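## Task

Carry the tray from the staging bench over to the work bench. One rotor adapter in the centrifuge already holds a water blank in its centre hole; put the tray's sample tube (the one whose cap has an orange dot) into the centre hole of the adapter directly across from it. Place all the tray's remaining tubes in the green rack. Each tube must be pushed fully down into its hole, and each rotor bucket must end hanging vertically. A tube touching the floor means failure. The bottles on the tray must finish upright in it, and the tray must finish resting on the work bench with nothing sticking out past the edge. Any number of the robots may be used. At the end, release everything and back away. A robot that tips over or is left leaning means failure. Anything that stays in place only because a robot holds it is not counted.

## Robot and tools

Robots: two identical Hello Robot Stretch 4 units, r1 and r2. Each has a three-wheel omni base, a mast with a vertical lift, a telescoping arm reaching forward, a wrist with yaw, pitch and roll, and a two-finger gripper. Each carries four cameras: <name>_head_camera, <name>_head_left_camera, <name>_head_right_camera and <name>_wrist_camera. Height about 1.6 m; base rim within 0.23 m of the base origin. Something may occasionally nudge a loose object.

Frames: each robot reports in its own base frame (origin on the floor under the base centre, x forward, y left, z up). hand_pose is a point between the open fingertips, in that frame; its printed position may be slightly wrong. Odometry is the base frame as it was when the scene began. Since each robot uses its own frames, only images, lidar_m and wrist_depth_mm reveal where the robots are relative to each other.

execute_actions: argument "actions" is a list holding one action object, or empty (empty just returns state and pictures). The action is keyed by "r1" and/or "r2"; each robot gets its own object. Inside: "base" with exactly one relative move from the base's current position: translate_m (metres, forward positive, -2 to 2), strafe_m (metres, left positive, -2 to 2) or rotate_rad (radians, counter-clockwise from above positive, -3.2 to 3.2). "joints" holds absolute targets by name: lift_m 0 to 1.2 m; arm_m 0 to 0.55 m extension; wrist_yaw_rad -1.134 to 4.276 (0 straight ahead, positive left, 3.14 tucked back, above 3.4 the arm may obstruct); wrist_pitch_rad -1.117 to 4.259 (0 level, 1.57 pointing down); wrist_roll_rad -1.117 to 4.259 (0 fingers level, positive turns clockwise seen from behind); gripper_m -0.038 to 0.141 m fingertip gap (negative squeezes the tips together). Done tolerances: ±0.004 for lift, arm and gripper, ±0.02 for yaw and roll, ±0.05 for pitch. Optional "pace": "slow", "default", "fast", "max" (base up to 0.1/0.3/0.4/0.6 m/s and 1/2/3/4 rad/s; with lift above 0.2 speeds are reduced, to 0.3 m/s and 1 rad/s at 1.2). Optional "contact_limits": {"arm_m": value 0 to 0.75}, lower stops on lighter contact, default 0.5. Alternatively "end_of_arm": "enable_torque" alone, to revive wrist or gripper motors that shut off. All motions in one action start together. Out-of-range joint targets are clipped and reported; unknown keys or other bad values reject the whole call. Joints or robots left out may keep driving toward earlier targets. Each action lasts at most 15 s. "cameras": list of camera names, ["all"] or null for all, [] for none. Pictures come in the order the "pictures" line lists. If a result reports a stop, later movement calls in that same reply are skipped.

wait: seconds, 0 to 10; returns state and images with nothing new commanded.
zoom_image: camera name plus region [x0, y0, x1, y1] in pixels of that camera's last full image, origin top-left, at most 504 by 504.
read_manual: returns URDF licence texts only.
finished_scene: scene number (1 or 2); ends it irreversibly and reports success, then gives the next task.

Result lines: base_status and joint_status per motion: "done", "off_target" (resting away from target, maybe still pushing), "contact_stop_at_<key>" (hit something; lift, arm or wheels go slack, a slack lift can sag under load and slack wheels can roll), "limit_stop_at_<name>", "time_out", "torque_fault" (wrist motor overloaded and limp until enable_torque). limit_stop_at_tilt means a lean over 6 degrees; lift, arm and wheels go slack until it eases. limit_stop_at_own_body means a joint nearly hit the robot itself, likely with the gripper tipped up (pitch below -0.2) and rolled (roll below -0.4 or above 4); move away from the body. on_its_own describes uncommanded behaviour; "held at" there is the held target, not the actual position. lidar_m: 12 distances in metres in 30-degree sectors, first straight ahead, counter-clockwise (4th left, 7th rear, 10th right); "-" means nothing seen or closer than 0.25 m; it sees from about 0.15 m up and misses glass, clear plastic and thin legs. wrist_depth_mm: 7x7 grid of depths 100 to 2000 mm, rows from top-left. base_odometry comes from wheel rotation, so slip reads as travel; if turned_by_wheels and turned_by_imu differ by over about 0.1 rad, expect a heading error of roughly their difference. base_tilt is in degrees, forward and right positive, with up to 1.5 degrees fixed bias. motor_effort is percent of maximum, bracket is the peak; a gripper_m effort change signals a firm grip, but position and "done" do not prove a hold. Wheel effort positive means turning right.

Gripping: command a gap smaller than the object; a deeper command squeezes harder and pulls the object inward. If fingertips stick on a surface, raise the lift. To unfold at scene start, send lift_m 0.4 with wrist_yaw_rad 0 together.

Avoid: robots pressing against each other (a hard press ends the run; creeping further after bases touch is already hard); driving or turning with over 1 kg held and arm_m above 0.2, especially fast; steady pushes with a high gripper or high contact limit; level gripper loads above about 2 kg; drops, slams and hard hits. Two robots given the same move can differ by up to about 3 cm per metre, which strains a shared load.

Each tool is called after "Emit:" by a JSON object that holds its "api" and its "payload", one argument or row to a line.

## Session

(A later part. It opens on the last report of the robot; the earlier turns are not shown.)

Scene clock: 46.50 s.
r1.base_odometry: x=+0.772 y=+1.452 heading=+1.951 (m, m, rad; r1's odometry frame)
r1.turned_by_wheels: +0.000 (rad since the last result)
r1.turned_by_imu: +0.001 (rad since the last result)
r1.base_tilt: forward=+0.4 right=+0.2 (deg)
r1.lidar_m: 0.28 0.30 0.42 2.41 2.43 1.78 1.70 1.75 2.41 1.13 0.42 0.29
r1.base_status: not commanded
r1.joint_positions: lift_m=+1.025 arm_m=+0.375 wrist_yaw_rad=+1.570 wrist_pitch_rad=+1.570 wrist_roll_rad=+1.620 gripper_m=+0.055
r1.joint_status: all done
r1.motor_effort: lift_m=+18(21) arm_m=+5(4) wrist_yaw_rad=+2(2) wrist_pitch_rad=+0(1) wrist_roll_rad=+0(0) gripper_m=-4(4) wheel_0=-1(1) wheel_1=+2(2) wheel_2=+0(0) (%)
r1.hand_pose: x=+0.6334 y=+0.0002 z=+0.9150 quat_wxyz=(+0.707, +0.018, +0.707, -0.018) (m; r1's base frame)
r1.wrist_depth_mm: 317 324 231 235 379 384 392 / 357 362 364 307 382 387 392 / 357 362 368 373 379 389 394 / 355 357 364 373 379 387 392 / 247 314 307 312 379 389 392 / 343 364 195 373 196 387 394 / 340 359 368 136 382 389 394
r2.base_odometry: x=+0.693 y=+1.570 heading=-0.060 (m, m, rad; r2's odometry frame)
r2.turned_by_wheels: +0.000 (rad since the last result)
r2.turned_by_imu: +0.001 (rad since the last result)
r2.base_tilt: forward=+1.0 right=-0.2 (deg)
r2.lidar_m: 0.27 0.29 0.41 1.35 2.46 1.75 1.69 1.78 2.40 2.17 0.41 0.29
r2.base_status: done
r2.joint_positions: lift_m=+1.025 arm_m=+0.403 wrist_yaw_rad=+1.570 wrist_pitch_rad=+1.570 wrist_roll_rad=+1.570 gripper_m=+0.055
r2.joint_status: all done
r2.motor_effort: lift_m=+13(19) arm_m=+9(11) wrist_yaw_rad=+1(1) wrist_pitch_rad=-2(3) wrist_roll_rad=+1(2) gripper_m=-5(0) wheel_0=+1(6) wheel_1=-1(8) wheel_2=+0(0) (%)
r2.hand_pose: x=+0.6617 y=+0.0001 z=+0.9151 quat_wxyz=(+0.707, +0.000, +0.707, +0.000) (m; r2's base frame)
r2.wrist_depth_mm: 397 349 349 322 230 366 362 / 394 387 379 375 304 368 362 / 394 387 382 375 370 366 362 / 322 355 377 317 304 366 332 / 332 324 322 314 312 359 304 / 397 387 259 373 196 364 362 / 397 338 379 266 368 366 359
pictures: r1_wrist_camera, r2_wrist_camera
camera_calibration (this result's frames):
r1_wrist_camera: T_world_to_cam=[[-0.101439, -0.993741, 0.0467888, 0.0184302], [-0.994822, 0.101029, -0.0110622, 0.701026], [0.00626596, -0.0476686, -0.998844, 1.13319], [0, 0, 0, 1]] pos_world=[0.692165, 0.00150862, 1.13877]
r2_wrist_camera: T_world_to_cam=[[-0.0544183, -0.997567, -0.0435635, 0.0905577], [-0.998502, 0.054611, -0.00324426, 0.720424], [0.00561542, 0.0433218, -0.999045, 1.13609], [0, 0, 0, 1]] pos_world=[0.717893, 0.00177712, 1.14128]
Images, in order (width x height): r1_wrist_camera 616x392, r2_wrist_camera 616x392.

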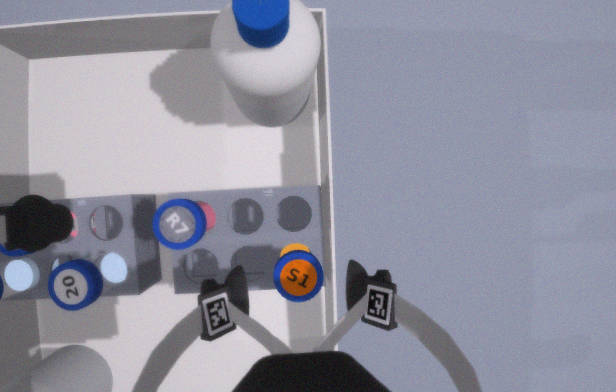

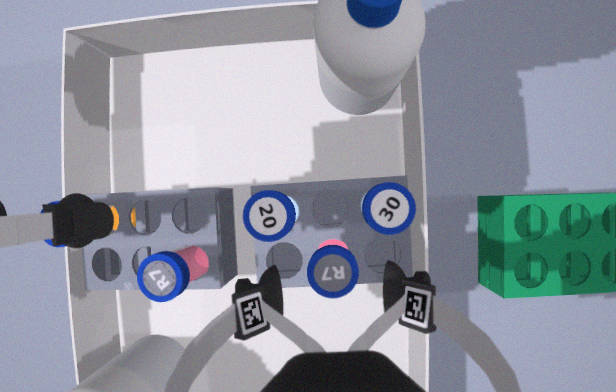

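Emit:
{"api": "execute_actions", "payload": {
  "actions": [
    {"r1": {"joints": {"lift_m": 0.985}, "pace": "fast"}, "r2": {"joints": {"lift_m": 0.985}, "pace": "fast"}}
  ],
  "cameras": ["r1_wrist_camera", "r2_wrist_camera", "r1_head_left_camera", "r2_head_left_camera"]
}}

Scene clock: 47.50 s.
r1.base_odometry: x=+0.772 y=+1.452 heading=+1.951 (m, m, rad; r1's odometry frame)
r1.turned_by_wheels: +0.000 (rad since the last result)
r1.turned_by_imu: +0.000 (rad since the last result)
r1.base_tilt: forward=+0.4 right=+0.1 (deg)
r1.lidar_m: 0.27 0.31 0.43 2.38 2.46 1.79 1.68 1.74 2.41 1.15 0.41 0.28
r1.base_status: not commanded
r1.joint_positions: lift_m=+0.985 arm_m=+0.375 wrist_yaw_rad=+1.570 wrist_pitch_rad=+1.570 wrist_roll_rad=+1.620 gripper_m=+0.055
r1.joint_status: all done
r1.motor_effort: lift_m=+18(17) arm_m=+5(5) wrist_yaw_rad=+3(2) wrist_pitch_rad=+0(0) wrist_roll_rad=+0(0) gripper_m=-4(4) wheel_0=-1(1) wheel_1=+2(2) wheel_2=+0(0) (%)
r1.hand_pose: x=+0.6334 y=+0.0002 z=+0.8749 quat_wxyz=(+0.707, +0.018, +0.707, -0.018) (m; r1's base frame)
r1.wrist_depth_mm: 312 317 192 197 340 347 349 / 319 324 327 262 340 345 347 / 320 324 329 332 342 345 351 / 319 304 324 325 342 345 349 / 262 267 270 273 338 345 353 / 213 324 194 272 196 347 351 / 320 322 329 136 342 347 351
r2.base_odometry: x=+0.693 y=+1.570 heading=-0.060 (m, m, rad; r2's odometry frame)
r2.turned_by_wheels: +0.000 (rad since the last result)
r2.turned_by_imu: +0.000 (rad since the last result)
r2.base_tilt: forward=+0.9 right=-0.1 (deg)
r2.lidar_m: 0.27 0.28 0.40 1.36 2.47 1.77 1.70 1.76 2.39 2.19 0.41 0.30
r2.base_status: not commanded
r2.joint_positions: lift_m=+0.985 arm_m=+0.403 wrist_yaw_rad=+1.570 wrist_pitch_rad=+1.570 wrist_roll_rad=+1.570 gripper_m=+0.055
r2.joint_status: all done
r2.motor_effort: lift_m=+13(13) arm_m=+9(9) wrist_yaw_rad=+0(1) wrist_pitch_rad=+0(4) wrist_roll_rad=+1(2) gripper_m=-3(2) wheel_0=+1(1) wheel_1=-1(1) wheel_2=+0(0) (%)
r2.hand_pose: x=+0.6617 y=+0.0001 z=+0.8751 quat_wxyz=(+0.707, +0.000, +0.707, +0.000) (m; r2's base frame)
r2.wrist_depth_mm: 304 336 338 322 196 325 324 / 306 345 338 334 282 327 324 / 304 345 340 334 329 327 324 / 276 319 330 277 224 329 296 / 286 283 279 274 271 327 266 / 296 286 273 213 196 327 294 / 304 338 340 246 312 325 324
pictures: r1_head_left_camera, r1_wrist_camera, r2_head_left_camera, r2_wrist_camera
camera_calibration (this result's frames):
r1_wrist_camera: T_world_to_cam=[[-0.101439, -0.993741, 0.0467886, 0.0203039], [-0.994822, 0.101029, -0.0110622, 0.700586], [0.00626595, -0.0476685, -0.998844, 1.0932], [0, 0, 0, 1]] pos_world=[0.692168, 0.00150858, 1.09873]
r2_wrist_camera: T_world_to_cam=[[-0.054418, -0.997567, -0.0435635, 0.0888142], [-0.998502, 0.0546107, -0.00324426, 0.720297], [0.00561541, 0.0433218, -0.999045, 1.0961], [0, 0, 0, 1]] pos_world=[0.717896, 0.00177714, 1.10126]
Images, in order (width x height): r1_head_left_camera 420x672, r1_wrist_camera 616x392, r2_head_left_camera 420x672, r2_wrist_camera 616x392.

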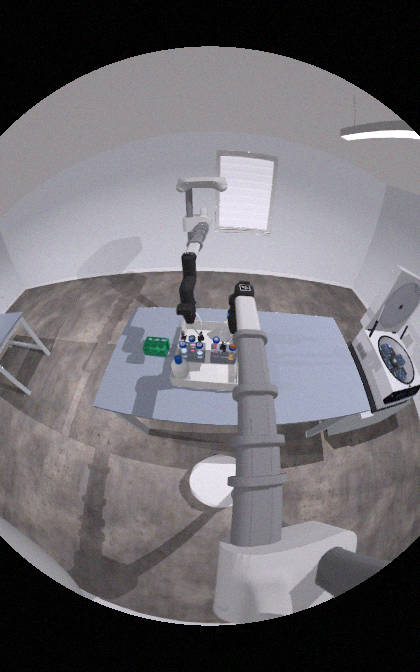

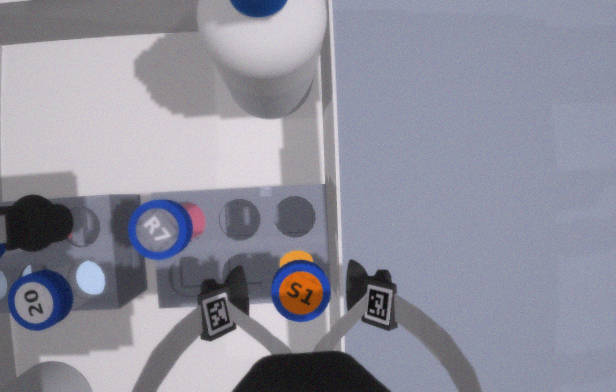

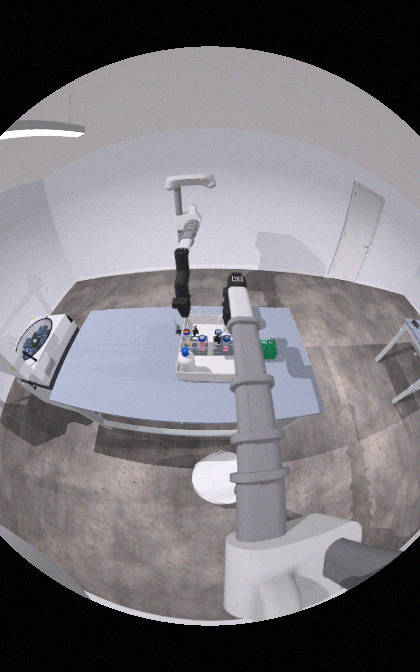

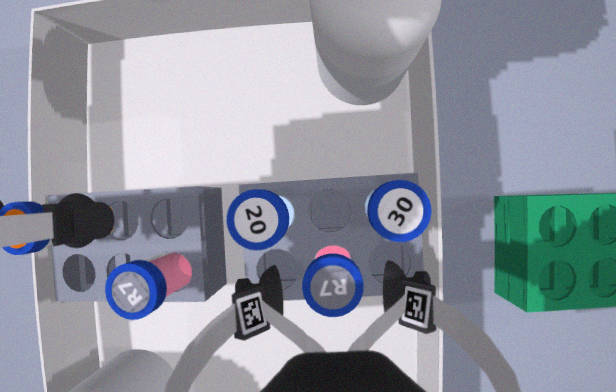

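Emit:
{"api": "zoom_image", "payload": {
  "camera": "r1_head_left_camera",
  "region": [165, 315, 245, 375]
}}

Region (165, 315, 245, 375) of r1_head_left_camera's 420x672 image, scaled by 6.300, with more detail than that image has; it fills the top 378 rows of this view, and the rest is white.

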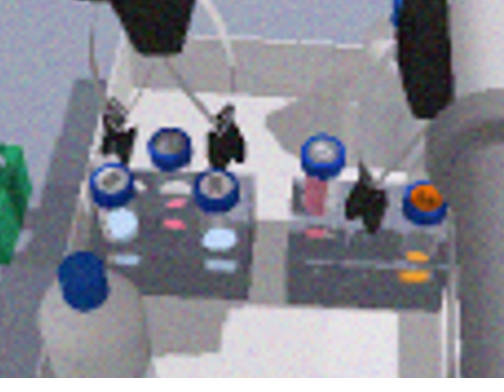

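Emit:
{"api": "execute_actions", "payload": {
  "actions": [
    {"r1": {"joints": {"gripper_m": 0.012}}, "r2": {"joints": {"gripper_m": 0.012}}}
  ],
  "cameras": ["r1_wrist_camera", "r2_wrist_camera"]
}}

Scene clock: 48.90 s.
r1.base_odometry: x=+0.772 y=+1.452 heading=+1.951 (m, m, rad; r1's odometry frame)
r1.turned_by_wheels: +0.000 (rad since the last result)
r1.turned_by_imu: +0.001 (rad since the last result)
r1.base_tilt: forward=+0.5 right=+0.0 (deg)
r1.lidar_m: 0.27 0.31 0.42 2.41 2.43 1.79 1.69 1.75 2.42 1.13 0.41 0.30
r1.base_status: not commanded
r1.joint_positions: lift_m=+0.985 arm_m=+0.375 wrist_yaw_rad=+1.570 wrist_pitch_rad=+1.570 wrist_roll_rad=+1.620 gripper_m=+0.012
r1.joint_status: all done
r1.motor_effort: lift_m=+18(18) arm_m=+5(5) wrist_yaw_rad=+2(3) wrist_pitch_rad=-1(1) wrist_roll_rad=+0(0) gripper_m=-13(13) wheel_0=-1(1) wheel_1=+1(2) wheel_2=+0(0) (%)
r1.hand_pose: x=+0.6334 y=+0.0002 z=+0.8749 quat_wxyz=(+0.707, +0.018, +0.707, -0.018) (m; r1's base frame)
r1.wrist_depth_mm: 312 317 191 196 340 345 351 / 319 322 325 260 340 343 351 / 319 322 329 332 338 345 351 / 319 304 324 327 342 345 351 / 263 266 270 273 340 347 351 / 213 322 189 206 187 347 351 / 320 322 327 134 342 345 349
r2.base_odometry: x=+0.693 y=+1.570 heading=-0.060 (m, m, rad; r2's odometry frame)
r2.turned_by_wheels: +0.000 (rad since the last result)
r2.turned_by_imu: +0.001 (rad since the last result)
r2.base_tilt: forward=+0.9 right=-0.1 (deg)
r2.lidar_m: 0.27 0.31 0.40 1.36 2.48 1.74 1.70 1.74 2.39 2.18 0.40 0.30
r2.base_status: not commanded
r2.joint_positions: lift_m=+0.985 arm_m=+0.403 wrist_yaw_rad=+1.570 wrist_pitch_rad=+1.570 wrist_roll_rad=+1.570 gripper_m=+0.012
r2.joint_status: all done
r2.motor_effort: lift_m=+13(13) arm_m=+9(9) wrist_yaw_rad=+1(1) wrist_pitch_rad=-3(2) wrist_roll_rad=+1(2) gripper_m=-13(11) wheel_0=+1(1) wheel_1=-1(1) wheel_2=+0(1) (%)
r2.hand_pose: x=+0.6617 y=+0.0001 z=+0.8751 quat_wxyz=(+0.707, +0.000, +0.707, +0.000) (m; r2's base frame)
r2.wrist_depth_mm: 303 334 340 322 196 327 324 / 306 345 340 334 282 327 324 / 306 345 340 334 332 327 322 / 274 319 332 276 222 329 296 / 287 282 281 274 271 327 266 / 296 286 281 206 190 327 296 / 306 334 342 332 314 327 324
pictures: r1_wrist_camera, r2_wrist_camera
camera_calibration (this result's frames):
r1_wrist_camera: T_world_to_cam=[[-0.101439, -0.993741, 0.0467888, 0.0203038], [-0.994822, 0.101029, -0.0110622, 0.700586], [0.00626595, -0.0476686, -0.998844, 1.0932], [0, 0, 0, 1]] pos_world=[0.692168, 0.0015086, 1.09873]
r2_wrist_camera: T_world_to_cam=[[-0.0544182, -0.997567, -0.0435634, 0.0888141], [-0.998502, 0.0546108, -0.00324427, 0.720297], [0.00561541, 0.0433216, -0.999045, 1.0961], [0, 0, 0, 1]] pos_world=[0.717896, 0.00177712, 1.10126]
Images, in order (width x height): r1_wrist_camera 616x392, r2_wrist_camera 616x392.

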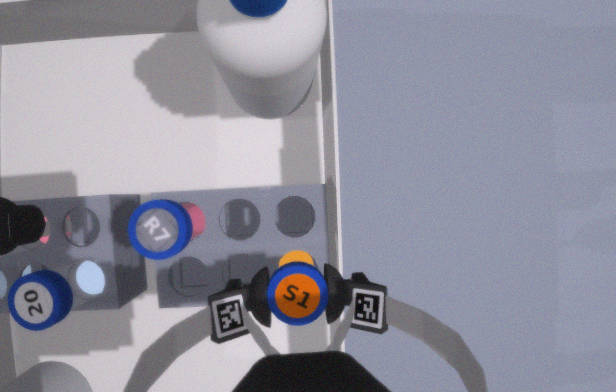

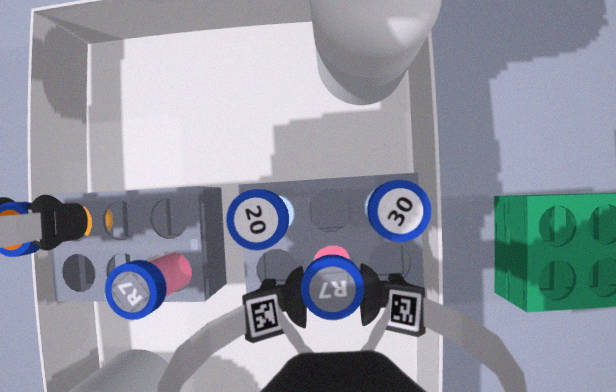

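Emit:
{"api": "execute_actions", "payload": {
  "actions": [
    {"r1": {"joints": {"lift_m": 1.075}, "pace": "fast"}, "r2": {"joints": {"lift_m": 1.07}, "pace": "fast"}}
  ],
  "cameras": ["r1_wrist_camera", "r2_wrist_camera"]
}}

Scene clock: 50.53 s.
r1.base_odometry: x=+0.772 y=+1.452 heading=+1.951 (m, m, rad; r1's odometry frame)
r1.turned_by_wheels: +0.000 (rad since the last result)
r1.turned_by_imu: +0.001 (rad since the last result)
r1.base_tilt: forward=+0.3 right=+0.1 (deg)
r1.lidar_m: 0.27 0.31 0.41 2.40 2.43 1.79 1.69 1.75 2.42 1.15 0.40 0.30
r1.base_status: not commanded
r1.joint_positions: lift_m=+1.075 arm_m=+0.375 wrist_yaw_rad=+1.570 wrist_pitch_rad=+1.570 wrist_roll_rad=+1.620 gripper_m=+0.012
r1.joint_status: all done
r1.motor_effort: lift_m=+23(27) arm_m=+5(5) wrist_yaw_rad=-1(4) wrist_pitch_rad=-1(1) wrist_roll_rad=+0(0) gripper_m=-14(14) wheel_0=-1(1) wheel_1=+2(2) wheel_2=+0(0) (%)
r1.hand_pose: x=+0.6334 y=+0.0002 z=+0.9645 quat_wxyz=(+0.707, +0.018, +0.707, -0.018) (m; r1's base frame)
r1.wrist_depth_mm: 404 413 370 421 433 439 445 / 382 410 407 306 433 436 445 / 404 410 413 421 430 439 445 / 379 407 415 418 433 439 442 / 342 353 359 364 433 439 445 / 389 413 188 204 187 439 445 / 342 351 415 134 430 439 445
r2.base_odometry: x=+0.693 y=+1.570 heading=-0.060 (m, m, rad; r2's odometry frame)
r2.turned_by_wheels: +0.000 (rad since the last result)
r2.turned_by_imu: +0.001 (rad since the last result)
r2.base_tilt: forward=+1.0 right=-0.2 (deg)
r2.lidar_m: 0.26 0.30 0.41 1.34 2.48 1.73 1.70 1.77 2.42 2.17 0.40 0.30
r2.base_status: not commanded
r2.joint_positions: lift_m=+1.070 arm_m=+0.403 wrist_yaw_rad=+1.570 wrist_pitch_rad=+1.570 wrist_roll_rad=+1.570 gripper_m=+0.012
r2.joint_status: all done
r2.motor_effort: lift_m=+22(24) arm_m=+9(9) wrist_yaw_rad=+1(1) wrist_pitch_rad=-2(3) wrist_roll_rad=+1(1) gripper_m=-7(10) wheel_0=+1(1) wheel_1=-1(1) wheel_2=-1(0) (%)
r2.hand_pose: x=+0.6617 y=+0.0001 z=+0.9594 quat_wxyz=(+0.707, +0.000, +0.707, +0.000) (m; r2's base frame)
r2.wrist_depth_mm: 442 436 413 347 272 407 404 / 442 415 424 421 334 410 404 / 445 430 430 418 413 410 404 / 439 384 424 362 355 410 399 / 442 373 366 362 362 379 349 / 445 433 424 205 190 407 407 / 445 336 424 415 415 407 404
pictures: r1_wrist_camera, r2_wrist_camera
camera_calibration (this result's frames):
r1_wrist_camera: T_world_to_cam=[[-0.101439, -0.993741, 0.0467886, 0.0161125], [-0.994822, 0.101029, -0.0110622, 0.701579], [0.00626595, -0.0476685, -0.998844, 1.18268], [0, 0, 0, 1]] pos_world=[0.69217, 0.0015086, 1.18832]
r2_wrist_camera: T_world_to_cam=[[-0.054418, -0.997567, -0.0435634, 0.0924849], [-0.998502, 0.0546107, -0.00324427, 0.720574], [0.00561541, 0.0433216, -0.999045, 1.18028], [0, 0, 0, 1]] pos_world=[0.7179, 0.00177712, 1.18552]
Images, in order (width x height): r1_wrist_camera 616x392, r2_wrist_camera 616x392.

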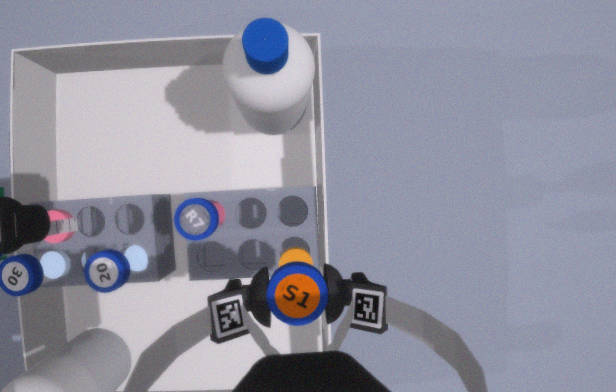

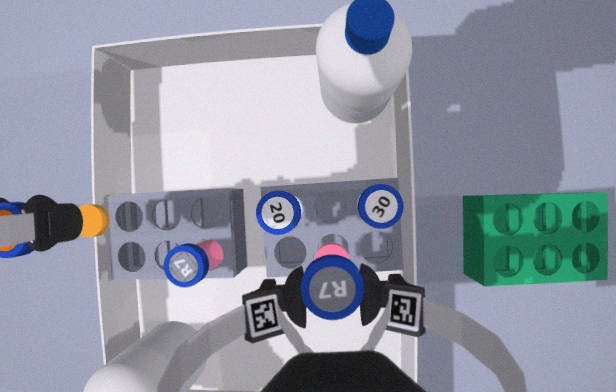

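Emit:
{"api": "zoom_image", "payload": {
  "camera": "r2_wrist_camera",
  "region": [250, 170, 616, 320]
}}

Region (250, 170, 616, 320) of r2_wrist_camera's 616x392 image, scaled by 1.377; it fills the top 207 rows of this view, and the rest is white.

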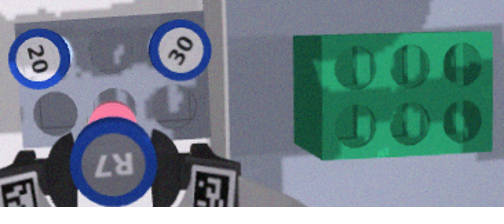

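Emit:
{"api": "execute_actions", "payload": {
  "actions": [
    {"r1": {"base": {"strafe_m": -0.33}, "joints": {"lift_m": 1.1, "arm_m": 0.25}, "pace": "fast"}, "r2": {"base": {"strafe_m": -0.2465}, "joints": {"arm_m": 0.375}, "pace": "fast"}}
  ],
  "cameras": ["r1_head_right_camera", "r1_head_left_camera", "r2_wrist_camera"]
}}

Scene clock: 53.73 s.
r1.base_odometry: x=+1.079 y=+1.574 heading=+1.951 (m, m, rad; r1's odometry frame)
r1.turned_by_wheels: +0.000 (rad since the last result)
r1.turned_by_imu: +0.001 (rad since the last result)
r1.base_tilt: forward=+0.4 right=+0.1 (deg)
r1.lidar_m: 0.28 0.29 0.43 2.73 2.44 1.79 1.71 1.74 2.41 1.13 0.42 0.29
r1.base_status: done
r1.joint_positions: lift_m=+1.100 arm_m=+0.251 wrist_yaw_rad=+1.570 wrist_pitch_rad=+1.570 wrist_roll_rad=+1.620 gripper_m=+0.012
r1.joint_status: all done
r1.motor_effort: lift_m=+22(25) arm_m=-5(4) wrist_yaw_rad=+2(3) wrist_pitch_rad=-1(1) wrist_roll_rad=-1(0) gripper_m=-14(13) wheel_0=-2(9) wheel_1=+2(11) wheel_2=+0(2) (%)
r1.hand_pose: x=+0.5092 y=+0.0002 z=+0.9896 quat_wxyz=(+0.707, +0.018, +0.707, -0.018) (m; r1's base frame)
r1.wrist_depth_mm: 433 436 442 449 459 462 469 / 430 436 445 449 459 462 469 / 433 436 442 452 455 466 473 / 433 436 445 455 455 466 473 / 433 439 449 452 459 466 473 / 430 439 188 205 187 469 469 / 433 436 445 134 459 462 469
r2.base_odometry: x=+0.678 y=+1.324 heading=-0.060 (m, m, rad; r2's odometry frame)
r2.turned_by_wheels: +0.000 (rad since the last result)
r2.turned_by_imu: +0.002 (rad since the last result)
r2.base_tilt: forward=+1.0 right=-0.2 (deg)
r2.lidar_m: 0.28 0.28 0.43 1.10 2.44 1.75 1.70 1.76 2.40 1.91 1.99 0.31
r2.base_status: done
r2.joint_positions: lift_m=+1.070 arm_m=+0.377 wrist_yaw_rad=+1.570 wrist_pitch_rad=+1.570 wrist_roll_rad=+1.570 gripper_m=+0.012
r2.joint_status: all done
r2.motor_effort: lift_m=+21(22) arm_m=-9(10) wrist_yaw_rad=+2(1) wrist_pitch_rad=-1(1) wrist_roll_rad=+2(1) gripper_m=-6(9) wheel_0=+0(9) wheel_1=+1(9) wheel_2=-1(2) (%)
r2.hand_pose: x=+0.6349 y=+0.0001 z=+0.9594 quat_wxyz=(+0.707, +0.000, +0.707, +0.000) (m; r2's base frame)
r2.wrist_depth_mm: 285 364 430 427 415 407 1118 / 427 357 427 421 418 410 1160 / 442 433 430 421 418 410 1160 / 377 370 430 397 415 407 1160 / 410 404 430 362 415 413 1138 / 442 433 430 206 190 407 778 / 442 430 430 421 415 407 778
pictures: r1_head_left_camera, r1_head_right_camera, r2_wrist_camera
camera_calibration (this result's frames):
r2_wrist_camera: T_world_to_cam=[[-0.0543901, -0.997569, -0.0435634, 0.0910171], [-0.998504, 0.0545828, -0.00324427, 0.693864], [0.00561419, 0.0433218, -0.999045, 1.18051], [0, 0, 0, 1]] pos_world=[0.691149, 0.00178116, 1.1856]
Images, in order (width x height): r1_head_left_camera 420x672, r1_head_right_camera 420x672, r2_wrist_camera 616x392.

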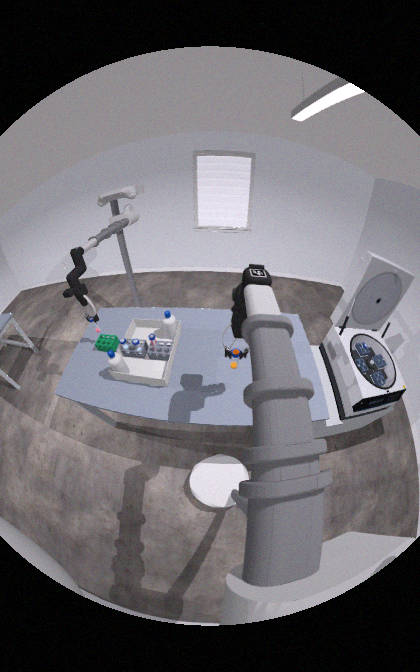

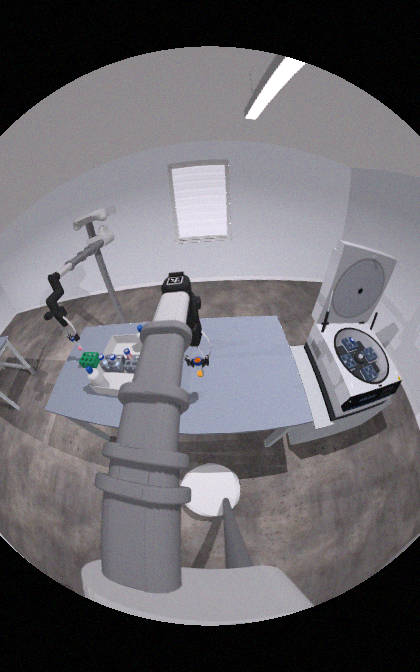

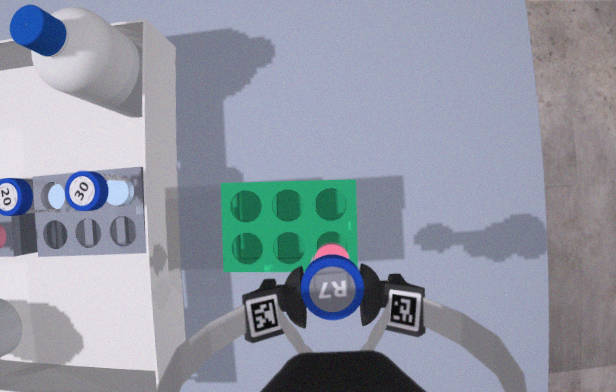

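Emit:
{"api": "zoom_image", "payload": {
  "camera": "r2_wrist_camera",
  "region": [210, 170, 410, 330]
}}

Emit:
{"api": "zoom_image", "payload": {
  "camera": "r1_head_right_camera",
  "region": [290, 300, 420, 440]
}}

Emit:
{"api": "zoom_image", "payload": {
  "camera": "r1_head_left_camera",
  "region": [290, 300, 420, 440]
}}

Region (210, 170, 410, 330) of r2_wrist_camera's 616x392 image, scaled by 2.520; it fills the top 403 rows of this view, and the rest is white.

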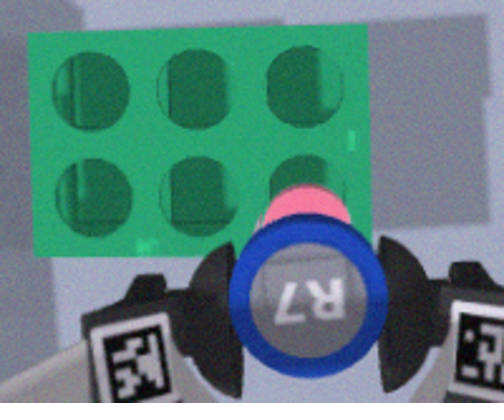

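Region (290, 300, 420, 440) of r1_head_right_camera's 420x672 image, scaled by 3.600, with more detail than that image has; it fills the left 468 columns of this view, and the rest is white.

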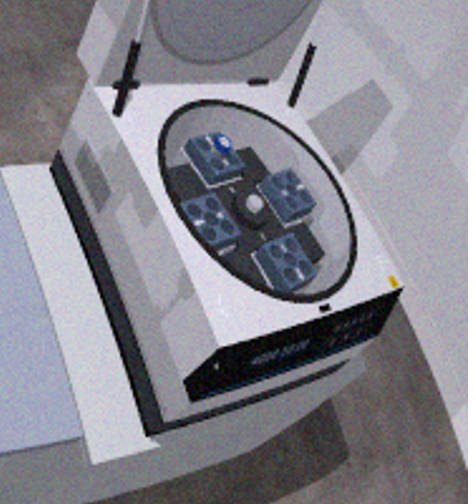

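Region (290, 300, 420, 440) of r1_head_left_camera's 420x672 image, scaled by 3.600, with more detail than that image has; it fills the left 468 columns of this view, and the rest is white.

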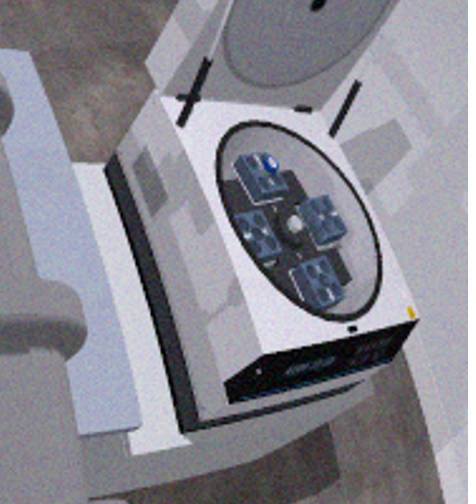

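Emit:
{"api": "execute_actions", "payload": {
  "actions": [
    {"r1": {"base": {"strafe_m": -0.1}, "joints": {"lift_m": 1.12, "arm_m": 0.222}, "pace": "max"}, "r2": {"joints": {"lift_m": 1.015}}}
  ],
  "cameras": ["r2_wrist_camera"]
}}

Scene clock: 56.00 s.
r1.base_odometry: x=+1.172 y=+1.611 heading=+1.951 (m, m, rad; r1's odometry frame)
r1.turned_by_wheels: +0.000 (rad since the last result)
r1.turned_by_imu: +0.001 (rad since the last result)
r1.base_tilt: forward=+0.4 right=+0.1 (deg)
r1.lidar_m: 0.26 0.29 0.42 2.83 2.45 1.76 1.70 1.76 2.40 1.11 0.40 0.29
r1.base_status: done
r1.joint_positions: lift_m=+1.120 arm_m=+0.223 wrist_yaw_rad=+1.570 wrist_pitch_rad=+1.570 wrist_roll_rad=+1.620 gripper_m=+0.012
r1.joint_status: all done
r1.motor_effort: lift_m=+23(27) arm_m=-5(7) wrist_yaw_rad=+2(1) wrist_pitch_rad=+0(0) wrist_roll_rad=+0(0) gripper_m=-14(15) wheel_0=+1(9) wheel_1=+0(6) wheel_2=-1(2) (%)
r1.hand_pose: x=+0.4812 y=+0.0002 z=+1.0096 quat_wxyz=(+0.707, +0.018, +0.707, -0.017) (m; r1's base frame)
r1.wrist_depth_mm: 455 455 466 469 480 484 488 / 455 459 462 466 484 488 492 / 452 462 462 477 480 484 492 / 452 459 466 469 477 484 496 / 455 459 462 469 477 488 496 / 452 459 188 205 187 488 492 / 452 452 466 134 477 488 1308
r2.base_odometry: x=+0.678 y=+1.324 heading=-0.060 (m, m, rad; r2's odometry frame)
r2.turned_by_wheels: +0.000 (rad since the last result)
r2.turned_by_imu: +0.001 (rad since the last result)
r2.base_tilt: forward=+1.0 right=-0.1 (deg)
r2.lidar_m: 0.27 0.28 0.42 1.12 2.46 1.74 1.68 1.76 2.41 1.93 1.98 0.29
r2.base_status: not commanded
r2.joint_positions: lift_m=+1.015 arm_m=+0.377 wrist_yaw_rad=+1.570 wrist_pitch_rad=+1.570 wrist_roll_rad=+1.570 gripper_m=+0.012
r2.joint_status: all done
r2.motor_effort: lift_m=+13(20) arm_m=-9(9) wrist_yaw_rad=+1(1) wrist_pitch_rad=-3(3) wrist_roll_rad=+1(1) gripper_m=-11(11) wheel_0=+0(0) wheel_1=+1(2) wheel_2=-1(1) (%)
r2.hand_pose: x=+0.6349 y=+0.0001 z=+0.9051 quat_wxyz=(+0.707, +0.000, +0.707, +0.000) (m; r2's base frame)
r2.wrist_depth_mm: 251 329 370 366 364 355 351 / 291 340 373 368 362 357 353 / 382 377 375 368 362 357 353 / 283 329 368 364 362 357 353 / 322 349 343 307 359 357 351 / 384 368 373 206 190 353 353 / 384 370 375 368 359 357 353
pictures: r2_wrist_camera
camera_calibration (this result's frames):
r2_wrist_camera: T_world_to_cam=[[-0.0543902, -0.997569, -0.0435634, 0.0886519], [-0.998504, 0.0545829, -0.00324427, 0.693686], [0.0056142, 0.0433218, -0.999045, 1.12627], [0, 0, 0, 1]] pos_world=[0.691147, 0.00178115, 1.1313]
Images, in order (width x height): r2_wrist_camera 616x392.

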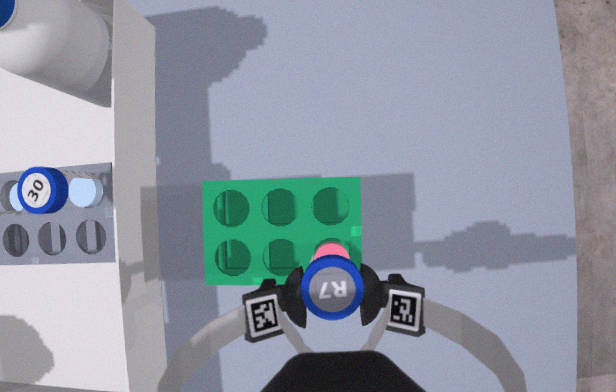

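Emit:
{"api": "zoom_image", "payload": {
  "camera": "r2_wrist_camera",
  "region": [250, 170, 400, 320]
}}

Region (250, 170, 400, 320) of r2_wrist_camera's 616x392 image, scaled by 3.360.

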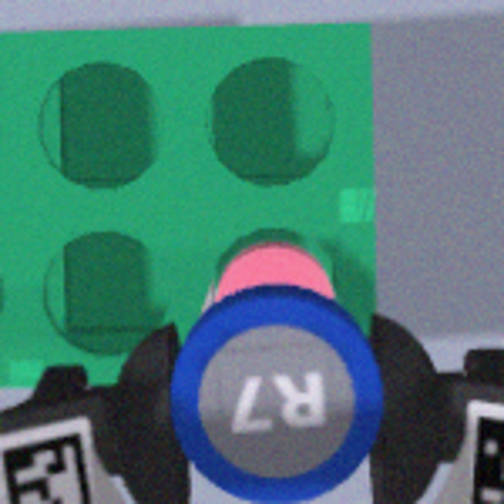

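Emit:
{"api": "execute_actions", "payload": {
  "actions": [
    {"r1": {"base": {"strafe_m": -0.06}, "pace": "max"}, "r2": {"joints": {"lift_m": 0.982, "arm_m": 0.38}}}
  ],
  "cameras": ["r2_wrist_camera"]
}}

Scene clock: 57.40 s.
r1.base_odometry: x=+1.227 y=+1.633 heading=+1.951 (m, m, rad; r1's odometry frame)
r1.turned_by_wheels: +0.000 (rad since the last result)
r1.turned_by_imu: +0.000 (rad since the last result)
r1.base_tilt: forward=+0.4 right=+0.1 (deg)
r1.lidar_m: 0.26 0.29 0.43 1.13 2.44 1.78 1.71 1.77 2.41 1.13 0.40 0.28
r1.base_status: done
r1.joint_positions: lift_m=+1.120 arm_m=+0.223 wrist_yaw_rad=+1.570 wrist_pitch_rad=+1.570 wrist_roll_rad=+1.620 gripper_m=+0.012
r1.joint_status: not commanded
r1.motor_effort: lift_m=+22(23) arm_m=-5(5) wrist_yaw_rad=+3(1) wrist_pitch_rad=-1(1) wrist_roll_rad=+0(1) gripper_m=-14(13) wheel_0=+1(8) wheel_1=+0(8) wheel_2=-1(1) (%)
r1.hand_pose: x=+0.4812 y=+0.0002 z=+1.0096 quat_wxyz=(+0.707, +0.018, +0.707, -0.017) (m; r1's base frame)
r1.wrist_depth_mm: 452 455 466 473 477 484 715 / 452 459 459 469 477 484 707 / 455 459 462 469 480 484 715 / 452 455 462 466 480 488 715 / 455 459 462 473 480 484 715 / 452 455 188 205 187 484 1281 / 449 459 466 134 480 488 1308
r2.base_odometry: x=+0.678 y=+1.324 heading=-0.060 (m, m, rad; r2's odometry frame)
r2.turned_by_wheels: +0.000 (rad since the last result)
r2.turned_by_imu: +0.001 (rad since the last result)
r2.base_tilt: forward=+1.0 right=-0.2 (deg)
r2.lidar_m: 0.28 0.30 0.42 1.13 2.46 1.76 1.70 1.77 2.39 1.93 1.98 0.29
r2.base_status: not commanded
r2.joint_positions: lift_m=+0.982 arm_m=+0.378 wrist_yaw_rad=+1.570 wrist_pitch_rad=+1.570 wrist_roll_rad=+1.570 gripper_m=+0.012
r2.joint_status: all done
r2.motor_effort: lift_m=+13(13) arm_m=+9(10) wrist_yaw_rad=+1(0) wrist_pitch_rad=-2(1) wrist_roll_rad=+1(1) gripper_m=-8(11) wheel_0=+0(0) wheel_1=+1(1) wheel_2=-1(1) (%)
r2.hand_pose: x=+0.6367 y=+0.0001 z=+0.8721 quat_wxyz=(+0.707, +0.000, +0.707, +0.000) (m; r2's base frame)
r2.wrist_depth_mm: 249 329 340 334 329 322 322 / 289 330 338 332 329 325 320 / 347 330 340 334 327 325 320 / 277 329 309 329 327 325 322 / 315 324 281 276 327 325 322 / 349 338 278 206 190 324 320 / 347 320 338 332 329 320 322
pictures: r2_wrist_camera
camera_calibration (this result's frames):
r2_wrist_camera: T_world_to_cam=[[-0.0543902, -0.997569, -0.0435634, 0.0873075], [-0.998504, 0.0545829, -0.00324427, 0.695299], [0.0056142, 0.0433218, -0.999045, 1.09328], [0, 0, 0, 1]] pos_world=[0.69287, 0.00178115, 1.09829]
Images, in order (width x height): r2_wrist_camera 616x392.

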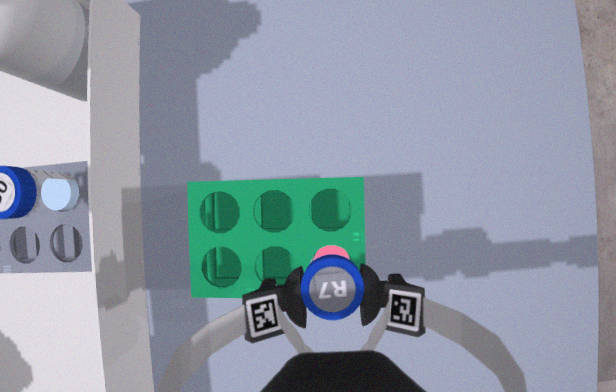

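Emit:
{"api": "execute_actions", "payload": {
  "actions": [
    {"r1": {"base": {"strafe_m": -0.05}, "pace": "max"}, "r2": {"joints": {"lift_m": 0.98, "gripper_m": 0.05}}}
  ],
  "cameras": ["r2_wrist_camera"]
}}

Scene clock: 58.67 s.
r1.base_odometry: x=+1.274 y=+1.652 heading=+1.951 (m, m, rad; r1's odometry frame)
r1.turned_by_wheels: +0.000 (rad since the last result)
r1.turned_by_imu: +0.000 (rad since the last result)
r1.base_tilt: forward=+0.5 right=+0.1 (deg)
r1.lidar_m: 0.27 0.27 0.42 1.16 2.44 1.79 1.72 1.75 2.39 1.15 0.39 0.30
r1.base_status: done
r1.joint_positions: lift_m=+1.120 arm_m=+0.223 wrist_yaw_rad=+1.570 wrist_pitch_rad=+1.570 wrist_roll_rad=+1.620 gripper_m=+0.012
r1.joint_status: not commanded
r1.motor_effort: lift_m=+23(23) arm_m=-5(5) wrist_yaw_rad=+1(0) wrist_pitch_rad=+0(1) wrist_roll_rad=+0(0) gripper_m=-14(13) wheel_0=-2(7) wheel_1=+2(8) wheel_2=+0(1) (%)
r1.hand_pose: x=+0.4812 y=+0.0002 z=+1.0096 quat_wxyz=(+0.707, +0.018, +0.707, -0.017) (m; r1's base frame)
r1.wrist_depth_mm: 452 455 466 469 477 484 699 / 452 455 466 469 477 484 691 / 452 459 466 469 480 484 707 / 452 459 466 469 480 488 707 / 452 455 462 469 480 492 715 / 452 459 189 205 187 488 1281 / 455 452 466 134 480 492 1308
r2.base_odometry: x=+0.678 y=+1.324 heading=-0.060 (m, m, rad; r2's odometry frame)
r2.turned_by_wheels: +0.000 (rad since the last result)
r2.turned_by_imu: +0.001 (rad since the last result)
r2.base_tilt: forward=+1.0 right=-0.2 (deg)
r2.lidar_m: 0.27 0.29 0.42 1.13 2.47 1.75 1.70 1.77 2.40 1.93 1.98 0.30
r2.base_status: not commanded
r2.joint_positions: lift_m=+0.980 arm_m=+0.378 wrist_yaw_rad=+1.570 wrist_pitch_rad=+1.570 wrist_roll_rad=+1.570 gripper_m=+0.050
r2.joint_status: all done
r2.motor_effort: lift_m=+13(12) arm_m=+9(9) wrist_yaw_rad=+0(0) wrist_pitch_rad=-3(3) wrist_roll_rad=+1(1) gripper_m=+0(12) wheel_0=+0(0) wheel_1=+1(1) wheel_2=-1(1) (%)
r2.hand_pose: x=+0.6367 y=+0.0001 z=+0.8701 quat_wxyz=(+0.707, +0.000, +0.707, +0.000) (m; r2's base frame)
r2.wrist_depth_mm: 250 329 338 334 327 322 319 / 289 332 338 330 327 322 319 / 347 330 338 332 329 324 320 / 281 329 309 325 327 324 319 / 314 324 278 272 327 322 319 / 349 319 276 213 209 322 320 / 345 332 336 246 327 322 320
pictures: r2_wrist_camera
camera_calibration (this result's frames):
r2_wrist_camera: T_world_to_cam=[[-0.0543901, -0.997569, -0.0435634, 0.0872203], [-0.998504, 0.0545828, -0.00324427, 0.695296], [0.00561419, 0.0433218, -0.999045, 1.09127], [0, 0, 0, 1]] pos_world=[0.692874, 0.00178118, 1.09629]
Images, in order (width x height): r2_wrist_camera 616x392.

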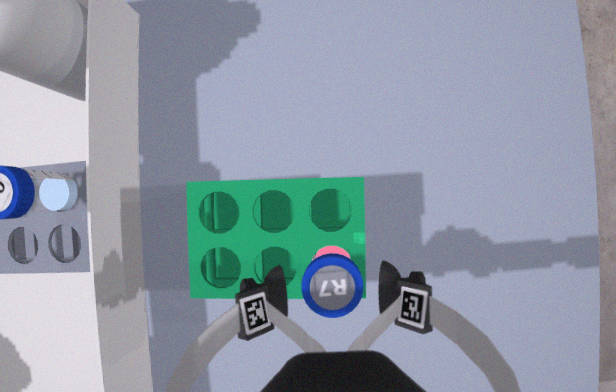

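Emit:
{"api": "execute_actions", "payload": {
  "actions": [
    {"r1": {"base": {"strafe_m": -0.03}, "pace": "max"}, "r2": {"joints": {"lift_m": 1.02, "arm_m": 0.448, "gripper_m": 0.055}, "pace": "max"}}
  ],
  "cameras": []
}}

Emit:
{"api": "execute_actions", "payload": {
  "actions": [
    {"r1": {"base": {"strafe_m": -0.21}, "pace": "max"}, "r2": {"base": {"strafe_m": 0.2075}, "pace": "max"}}
  ],
  "cameras": ["r2_wrist_camera", "r1_wrist_camera"]
}}

Scene clock: 60.23 s.
r1.base_odometry: x=+1.302 y=+1.663 heading=+1.951 (m, m, rad; r1's odometry frame)
r1.turned_by_wheels: +0.000 (rad since the last result)
r1.turned_by_imu: +0.001 (rad since the last result)
r1.base_tilt: forward=+0.4 right=+0.1 (deg)
r1.lidar_m: 0.26 0.30 0.42 1.16 2.49 1.79 1.70 1.75 2.36 1.14 0.50 0.30
r1.base_status: done
r1.joint_positions: lift_m=+1.120 arm_m=+0.223 wrist_yaw_rad=+1.570 wrist_pitch_rad=+1.570 wrist_roll_rad=+1.620 gripper_m=+0.012
r1.joint_status: not commanded
r1.motor_effort: lift_m=+23(23) arm_m=-5(5) wrist_yaw_rad=+1(3) wrist_pitch_rad=+0(2) wrist_roll_rad=+0(0) gripper_m=-13(13) wheel_0=-1(8) wheel_1=+1(9) wheel_2=+0(1) (%)
r1.hand_pose: x=+0.4812 y=+0.0002 z=+1.0096 quat_wxyz=(+0.707, +0.018, +0.707, -0.017) (m; r1's base frame)
r1.wrist_depth_mm: 449 459 462 469 477 707 654 / 452 459 466 473 477 715 661 / 452 462 466 473 477 488 668 / 452 459 466 473 477 484 676 / 455 455 466 473 480 484 683 / 452 462 188 204 187 488 1281 / 452 455 466 134 480 1281 1255
r2.base_odometry: x=+0.678 y=+1.324 heading=-0.060 (m, m, rad; r2's odometry frame)
r2.turned_by_wheels: +0.000 (rad since the last result)
r2.turned_by_imu: +0.001 (rad since the last result)
r2.base_tilt: forward=+1.0 right=-0.2 (deg)
r2.lidar_m: 0.26 0.30 0.43 1.13 2.46 1.73 1.70 1.77 2.41 1.93 2.00 0.29
r2.base_status: not commanded
r2.joint_positions: lift_m=+1.020 arm_m=+0.446 wrist_yaw_rad=+1.570 wrist_pitch_rad=+1.570 wrist_roll_rad=+1.570 gripper_m=+0.055
r2.joint_status: all done
r2.motor_effort: lift_m=+21(24) arm_m=+9(10) wrist_yaw_rad=+0(1) wrist_pitch_rad=-2(1) wrist_roll_rad=+1(2) gripper_m=-4(3) wheel_0=+0(0) wheel_1=+1(1) wheel_2=-1(1) (%)
r2.hand_pose: x=+0.7047 y=+0.0001 z=+0.9095 quat_wxyz=(+0.707, +0.000, +0.707, +0.000) (m; r2's base frame)
r2.wrist_depth_mm: 392 382 377 375 366 362 723 / 255 382 379 373 366 359 359 / 252 327 379 373 366 359 357 / 392 373 379 373 366 362 355 / 325 343 377 370 362 359 357 / 324 336 317 312 196 359 357 / 389 382 317 236 366 359 357
pictures: none
No camera images: the call's "cameras" was empty. Leave "cameras" out to get every camera's image.

Scene clock: 62.17 s.
r1.base_odometry: x=+1.497 y=+1.741 heading=+1.951 (m, m, rad; r1's odometry frame)
r1.turned_by_wheels: +0.000 (rad since the last result)
r1.turned_by_imu: +0.001 (rad since the last result)
r1.base_tilt: forward=+0.4 right=+0.0 (deg)
r1.lidar_m: 0.26 0.29 0.44 1.14 2.46 1.77 1.69 1.75 2.16 2.05 0.40 0.31
r1.base_status: done
r1.joint_positions: lift_m=+1.120 arm_m=+0.223 wrist_yaw_rad=+1.570 wrist_pitch_rad=+1.570 wrist_roll_rad=+1.620 gripper_m=+0.012
r1.joint_status: not commanded
r1.motor_effort: lift_m=+23(23) arm_m=-5(5) wrist_yaw_rad=+0(1) wrist_pitch_rad=+0(0) wrist_roll_rad=+0(1) gripper_m=-14(14) wheel_0=-1(8) wheel_1=+2(8) wheel_2=+0(2) (%)
r1.hand_pose: x=+0.4812 y=+0.0002 z=+1.0096 quat_wxyz=(+0.707, +0.018, +0.707, -0.017) (m; r1's base frame)
r1.wrist_depth_mm: 452 455 462 469 691 512 445 / 449 455 466 469 699 530 445 / 452 459 466 473 699 549 445 / 452 459 462 473 691 559 445 / 452 455 466 469 699 569 445 / 452 455 188 206 187 609 445 / 452 452 462 134 1229 1281 1281
r2.base_odometry: x=+0.691 y=+1.531 heading=-0.060 (m, m, rad; r2's odometry frame)
r2.turned_by_wheels: +0.000 (rad since the last result)
r2.turned_by_imu: +0.000 (rad since the last result)
r2.base_tilt: forward=+1.0 right=-0.2 (deg)
r2.lidar_m: 0.28 0.29 0.41 1.38 2.45 1.73 1.69 1.75 2.41 2.13 0.42 0.30
r2.base_status: done
r2.joint_positions: lift_m=+1.020 arm_m=+0.446 wrist_yaw_rad=+1.570 wrist_pitch_rad=+1.570 wrist_roll_rad=+1.570 gripper_m=+0.055
r2.joint_status: not commanded
r2.motor_effort: lift_m=+21(21) arm_m=+9(9) wrist_yaw_rad=+1(1) wrist_pitch_rad=-3(3) wrist_roll_rad=+1(1) gripper_m=-5(1) wheel_0=+0(8) wheel_1=-1(9) wheel_2=-1(0) (%)
r2.hand_pose: x=+0.7047 y=+0.0001 z=+0.9095 quat_wxyz=(+0.707, +0.000, +0.707, +0.000) (m; r2's base frame)
r2.wrist_depth_mm: 389 384 377 370 366 362 355 / 355 377 364 223 364 359 355 / 355 382 377 262 364 362 357 / 353 379 377 370 366 362 355 / 325 349 324 310 366 349 351 / 324 319 252 307 196 304 300 / 357 379 375 264 366 359 357
pictures: r1_wrist_camera, r2_wrist_camera
camera_calibration (this result's frames):
r1_wrist_camera: T_world_to_cam=[[-0.10118, -0.993764, 0.0468626, -0.00163233], [-0.994848, 0.100768, -0.0110696, 0.550696], [0.00627834, -0.0477412, -0.99884, 1.22864], [0, 0, 0, 1]] pos_world=[0.53998, 0.00154202, 1.23339]
r2_wrist_camera: T_world_to_cam=[[-0.0543815, -0.997569, -0.0435635, 0.0926291], [-0.998504, 0.0545742, -0.00324426, 0.763344], [0.00561382, 0.043322, -0.999045, 1.1302], [0, 0, 0, 1]] pos_world=[0.760895, 0.00178239, 1.13564]
Images, in order (width x height): r1_wrist_camera 616x392, r2_wrist_camera 616x392.

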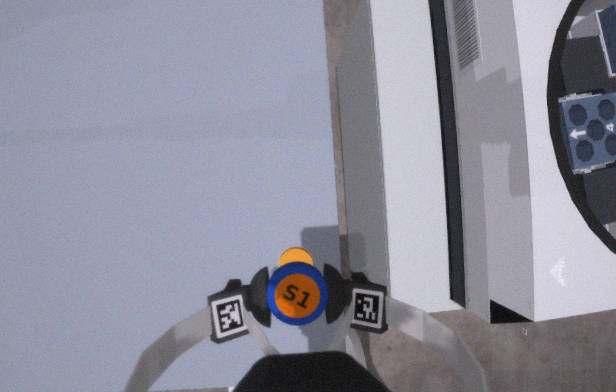

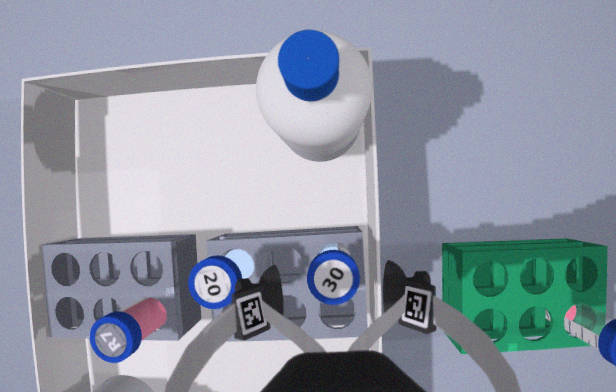

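Emit:
{"api": "execute_actions", "payload": {
  "actions": [
    {"r1": {"base": {"strafe_m": -0.03}, "pace": "max"}, "r2": {"joints": {"lift_m": 0.985, "gripper_m": 0.048}, "pace": "fast"}}
  ],
  "cameras": ["r2_wrist_camera"]
}}

Scene clock: 63.63 s.
r1.base_odometry: x=+1.525 y=+1.752 heading=+1.951 (m, m, rad; r1's odometry frame)
r1.turned_by_wheels: +0.000 (rad since the last result)
r1.turned_by_imu: +0.001 (rad since the last result)
r1.base_tilt: forward=+0.4 right=+0.1 (deg)
r1.lidar_m: 0.29 0.31 0.43 1.14 2.47 1.77 1.69 1.76 2.09 2.03 0.41 0.31
r1.base_status: done
r1.joint_positions: lift_m=+1.120 arm_m=+0.223 wrist_yaw_rad=+1.570 wrist_pitch_rad=+1.570 wrist_roll_rad=+1.620 gripper_m=+0.012
r1.joint_status: not commanded
r1.motor_effort: lift_m=+23(23) arm_m=-5(5) wrist_yaw_rad=+0(1) wrist_pitch_rad=+0(1) wrist_roll_rad=+0(1) gripper_m=-14(14) wheel_0=-1(7) wheel_1=+1(10) wheel_2=+0(0) (%)
r1.hand_pose: x=+0.4812 y=+0.0002 z=+1.0096 quat_wxyz=(+0.707, +0.018, +0.707, -0.017) (m; r1's base frame)
r1.wrist_depth_mm: 449 455 466 809 691 469 508 / 452 459 469 866 691 477 508 / 452 455 462 469 699 492 488 / 452 459 466 473 699 504 442 / 452 459 466 469 699 512 442 / 452 459 189 206 186 554 445 / 452 459 466 134 1281 1281 1281
r2.base_odometry: x=+0.691 y=+1.531 heading=-0.060 (m, m, rad; r2's odometry frame)
r2.turned_by_wheels: +0.000 (rad since the last result)
r2.turned_by_imu: +0.001 (rad since the last result)
r2.base_tilt: forward=+1.0 right=-0.2 (deg)
r2.lidar_m: 0.28 0.30 0.41 1.37 2.46 1.73 1.71 1.74 2.39 2.13 0.40 0.29
r2.base_status: not commanded
r2.joint_positions: lift_m=+0.985 arm_m=+0.446 wrist_yaw_rad=+1.570 wrist_pitch_rad=+1.570 wrist_roll_rad=+1.570 gripper_m=+0.048
r2.joint_status: all done
r2.motor_effort: lift_m=+13(19) arm_m=+9(9) wrist_yaw_rad=+0(1) wrist_pitch_rad=-3(3) wrist_roll_rad=+1(1) gripper_m=-3(4) wheel_0=+0(0) wheel_1=-1(1) wheel_2=-1(1) (%)
r2.hand_pose: x=+0.7047 y=+0.0001 z=+0.8751 quat_wxyz=(+0.707, +0.000, +0.707, +0.000) (m; r2's base frame)
r2.wrist_depth_mm: 353 347 342 156 332 327 322 / 320 342 336 190 332 329 322 / 349 345 340 260 330 327 325 / 349 345 342 336 330 327 324 / 317 317 289 276 330 322 296 / 290 283 216 213 211 283 267 / 289 282 279 219 330 297 266
pictures: r2_wrist_camera
camera_calibration (this result's frames):
r2_wrist_camera: T_world_to_cam=[[-0.0543814, -0.997569, -0.0435635, 0.0911318], [-0.998504, 0.0545741, -0.00324426, 0.763236], [0.00561382, 0.043322, -0.999045, 1.09586], [0, 0, 0, 1]] pos_world=[0.760898, 0.0017824, 1.10126]
Images, in order (width x height): r2_wrist_camera 616x392.

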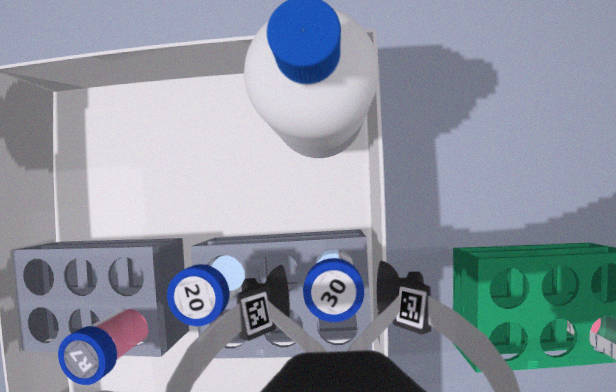

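Emit:
{"api": "execute_actions", "payload": {
  "actions": [
    {"r1": {"base": {"rotate_rad": -0.85}, "joints": {"arm_m": 0.44}, "pace": "fast"}, "r2": {"joints": {"gripper_m": 0.012}}}
  ],
  "cameras": ["r2_wrist_camera", "r1_wrist_camera"]
}}

Scene clock: 65.83 s.
r1.base_odometry: x=+1.525 y=+1.752 heading=+1.101 (m, m, rad; r1's odometry frame)
r1.turned_by_wheels: -0.850 (rad since the last result)
r1.turned_by_imu: -0.838 (rad since the last result)
r1.base_tilt: forward=+0.4 right=+0.1 (deg)
r1.lidar_m: 0.33 0.28 0.25 0.34 0.53 3.88 2.05 1.68 1.68 1.90 2.04 0.64
r1.base_status: done
r1.joint_positions: lift_m=+1.120 arm_m=+0.439 wrist_yaw_rad=+1.570 wrist_pitch_rad=+1.570 wrist_roll_rad=+1.620 gripper_m=+0.012
r1.joint_status: all done
r1.motor_effort: lift_m=+23(23) arm_m=+5(6) wrist_yaw_rad=+0(1) wrist_pitch_rad=+0(1) wrist_roll_rad=+0(0) gripper_m=-14(13) wheel_0=+0(6) wheel_1=-1(5) wheel_2=+1(6) (%)
r1.hand_pose: x=+0.6974 y=+0.0002 z=+1.0096 quat_wxyz=(+0.707, +0.018, +0.707, -0.017) (m; r1's base frame)
r1.wrist_depth_mm: 418 484 477 469 430 1281 1308 / 445 466 480 500 430 1281 1281 / 469 469 477 492 433 1308 1308 / 469 469 477 544 430 1281 1281 / 439 459 480 469 452 1281 1281 / 410 455 188 205 187 1281 1308 / 1205 410 418 134 1255 1255 1336
r2.base_odometry: x=+0.691 y=+1.531 heading=-0.060 (m, m, rad; r2's odometry frame)
r2.turned_by_wheels: +0.000 (rad since the last result)
r2.turned_by_imu: +0.001 (rad since the last result)
r2.base_tilt: forward=+1.0 right=-0.2 (deg)
r2.lidar_m: 0.28 0.28 0.42 1.38 2.45 1.74 1.69 1.75 2.41 2.15 0.41 0.30
r2.base_status: not commanded
r2.joint_positions: lift_m=+0.985 arm_m=+0.446 wrist_yaw_rad=+1.570 wrist_pitch_rad=+1.570 wrist_roll_rad=+1.570 gripper_m=+0.012
r2.joint_status: all done
r2.motor_effort: lift_m=+13(13) arm_m=+9(9) wrist_yaw_rad=+1(0) wrist_pitch_rad=-2(3) wrist_roll_rad=+2(1) gripper_m=-13(12) wheel_0=+0(0) wheel_1=-1(1) wheel_2=-1(1) (%)
r2.hand_pose: x=+0.7047 y=+0.0001 z=+0.8751 quat_wxyz=(+0.707, +0.000, +0.707, +0.000) (m; r2's base frame)
r2.wrist_depth_mm: 353 347 340 155 330 327 324 / 320 342 336 190 329 327 322 / 349 347 340 262 332 327 324 / 349 345 342 334 330 327 325 / 317 317 289 276 330 322 296 / 289 283 217 206 190 268 266 / 287 283 278 274 329 267 266
pictures: r1_wrist_camera, r2_wrist_camera
camera_calibration (this result's frames):
r1_wrist_camera: T_world_to_cam=[[-0.101047, -0.993776, 0.0468929, 0.0201208], [-0.994862, 0.100635, -0.0110727, 0.765778], [0.00628468, -0.0477708, -0.998839, 1.22728], [0, 0, 0, 1]] pos_world=[0.756164, 0.00155953, 1.23339]
r2_wrist_camera: T_world_to_cam=[[-0.0543818, -0.997569, -0.0435635, 0.0911321], [-0.998504, 0.0545744, -0.00324426, 0.763237], [0.00561383, 0.043322, -0.999045, 1.09586], [0, 0, 0, 1]] pos_world=[0.760899, 0.00178235, 1.10126]
Images, in order (width x height): r1_wrist_camera 616x392, r2_wrist_camera 616x392.

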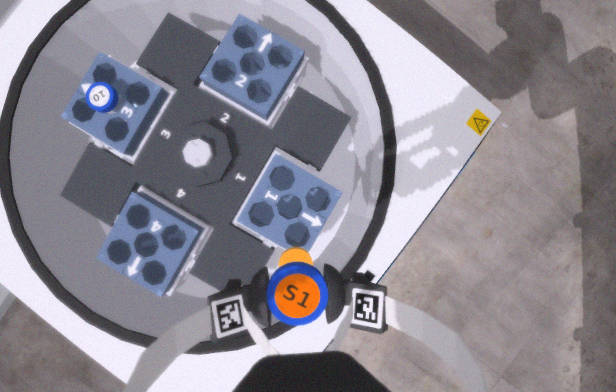

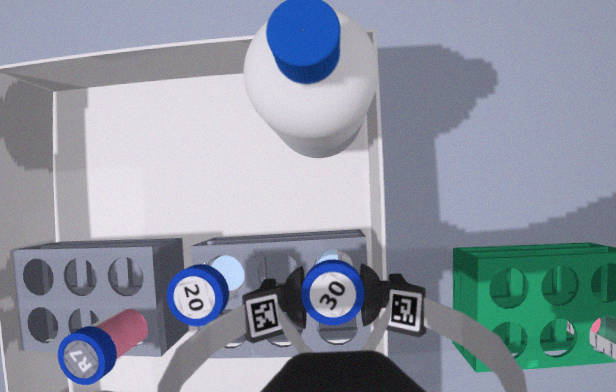

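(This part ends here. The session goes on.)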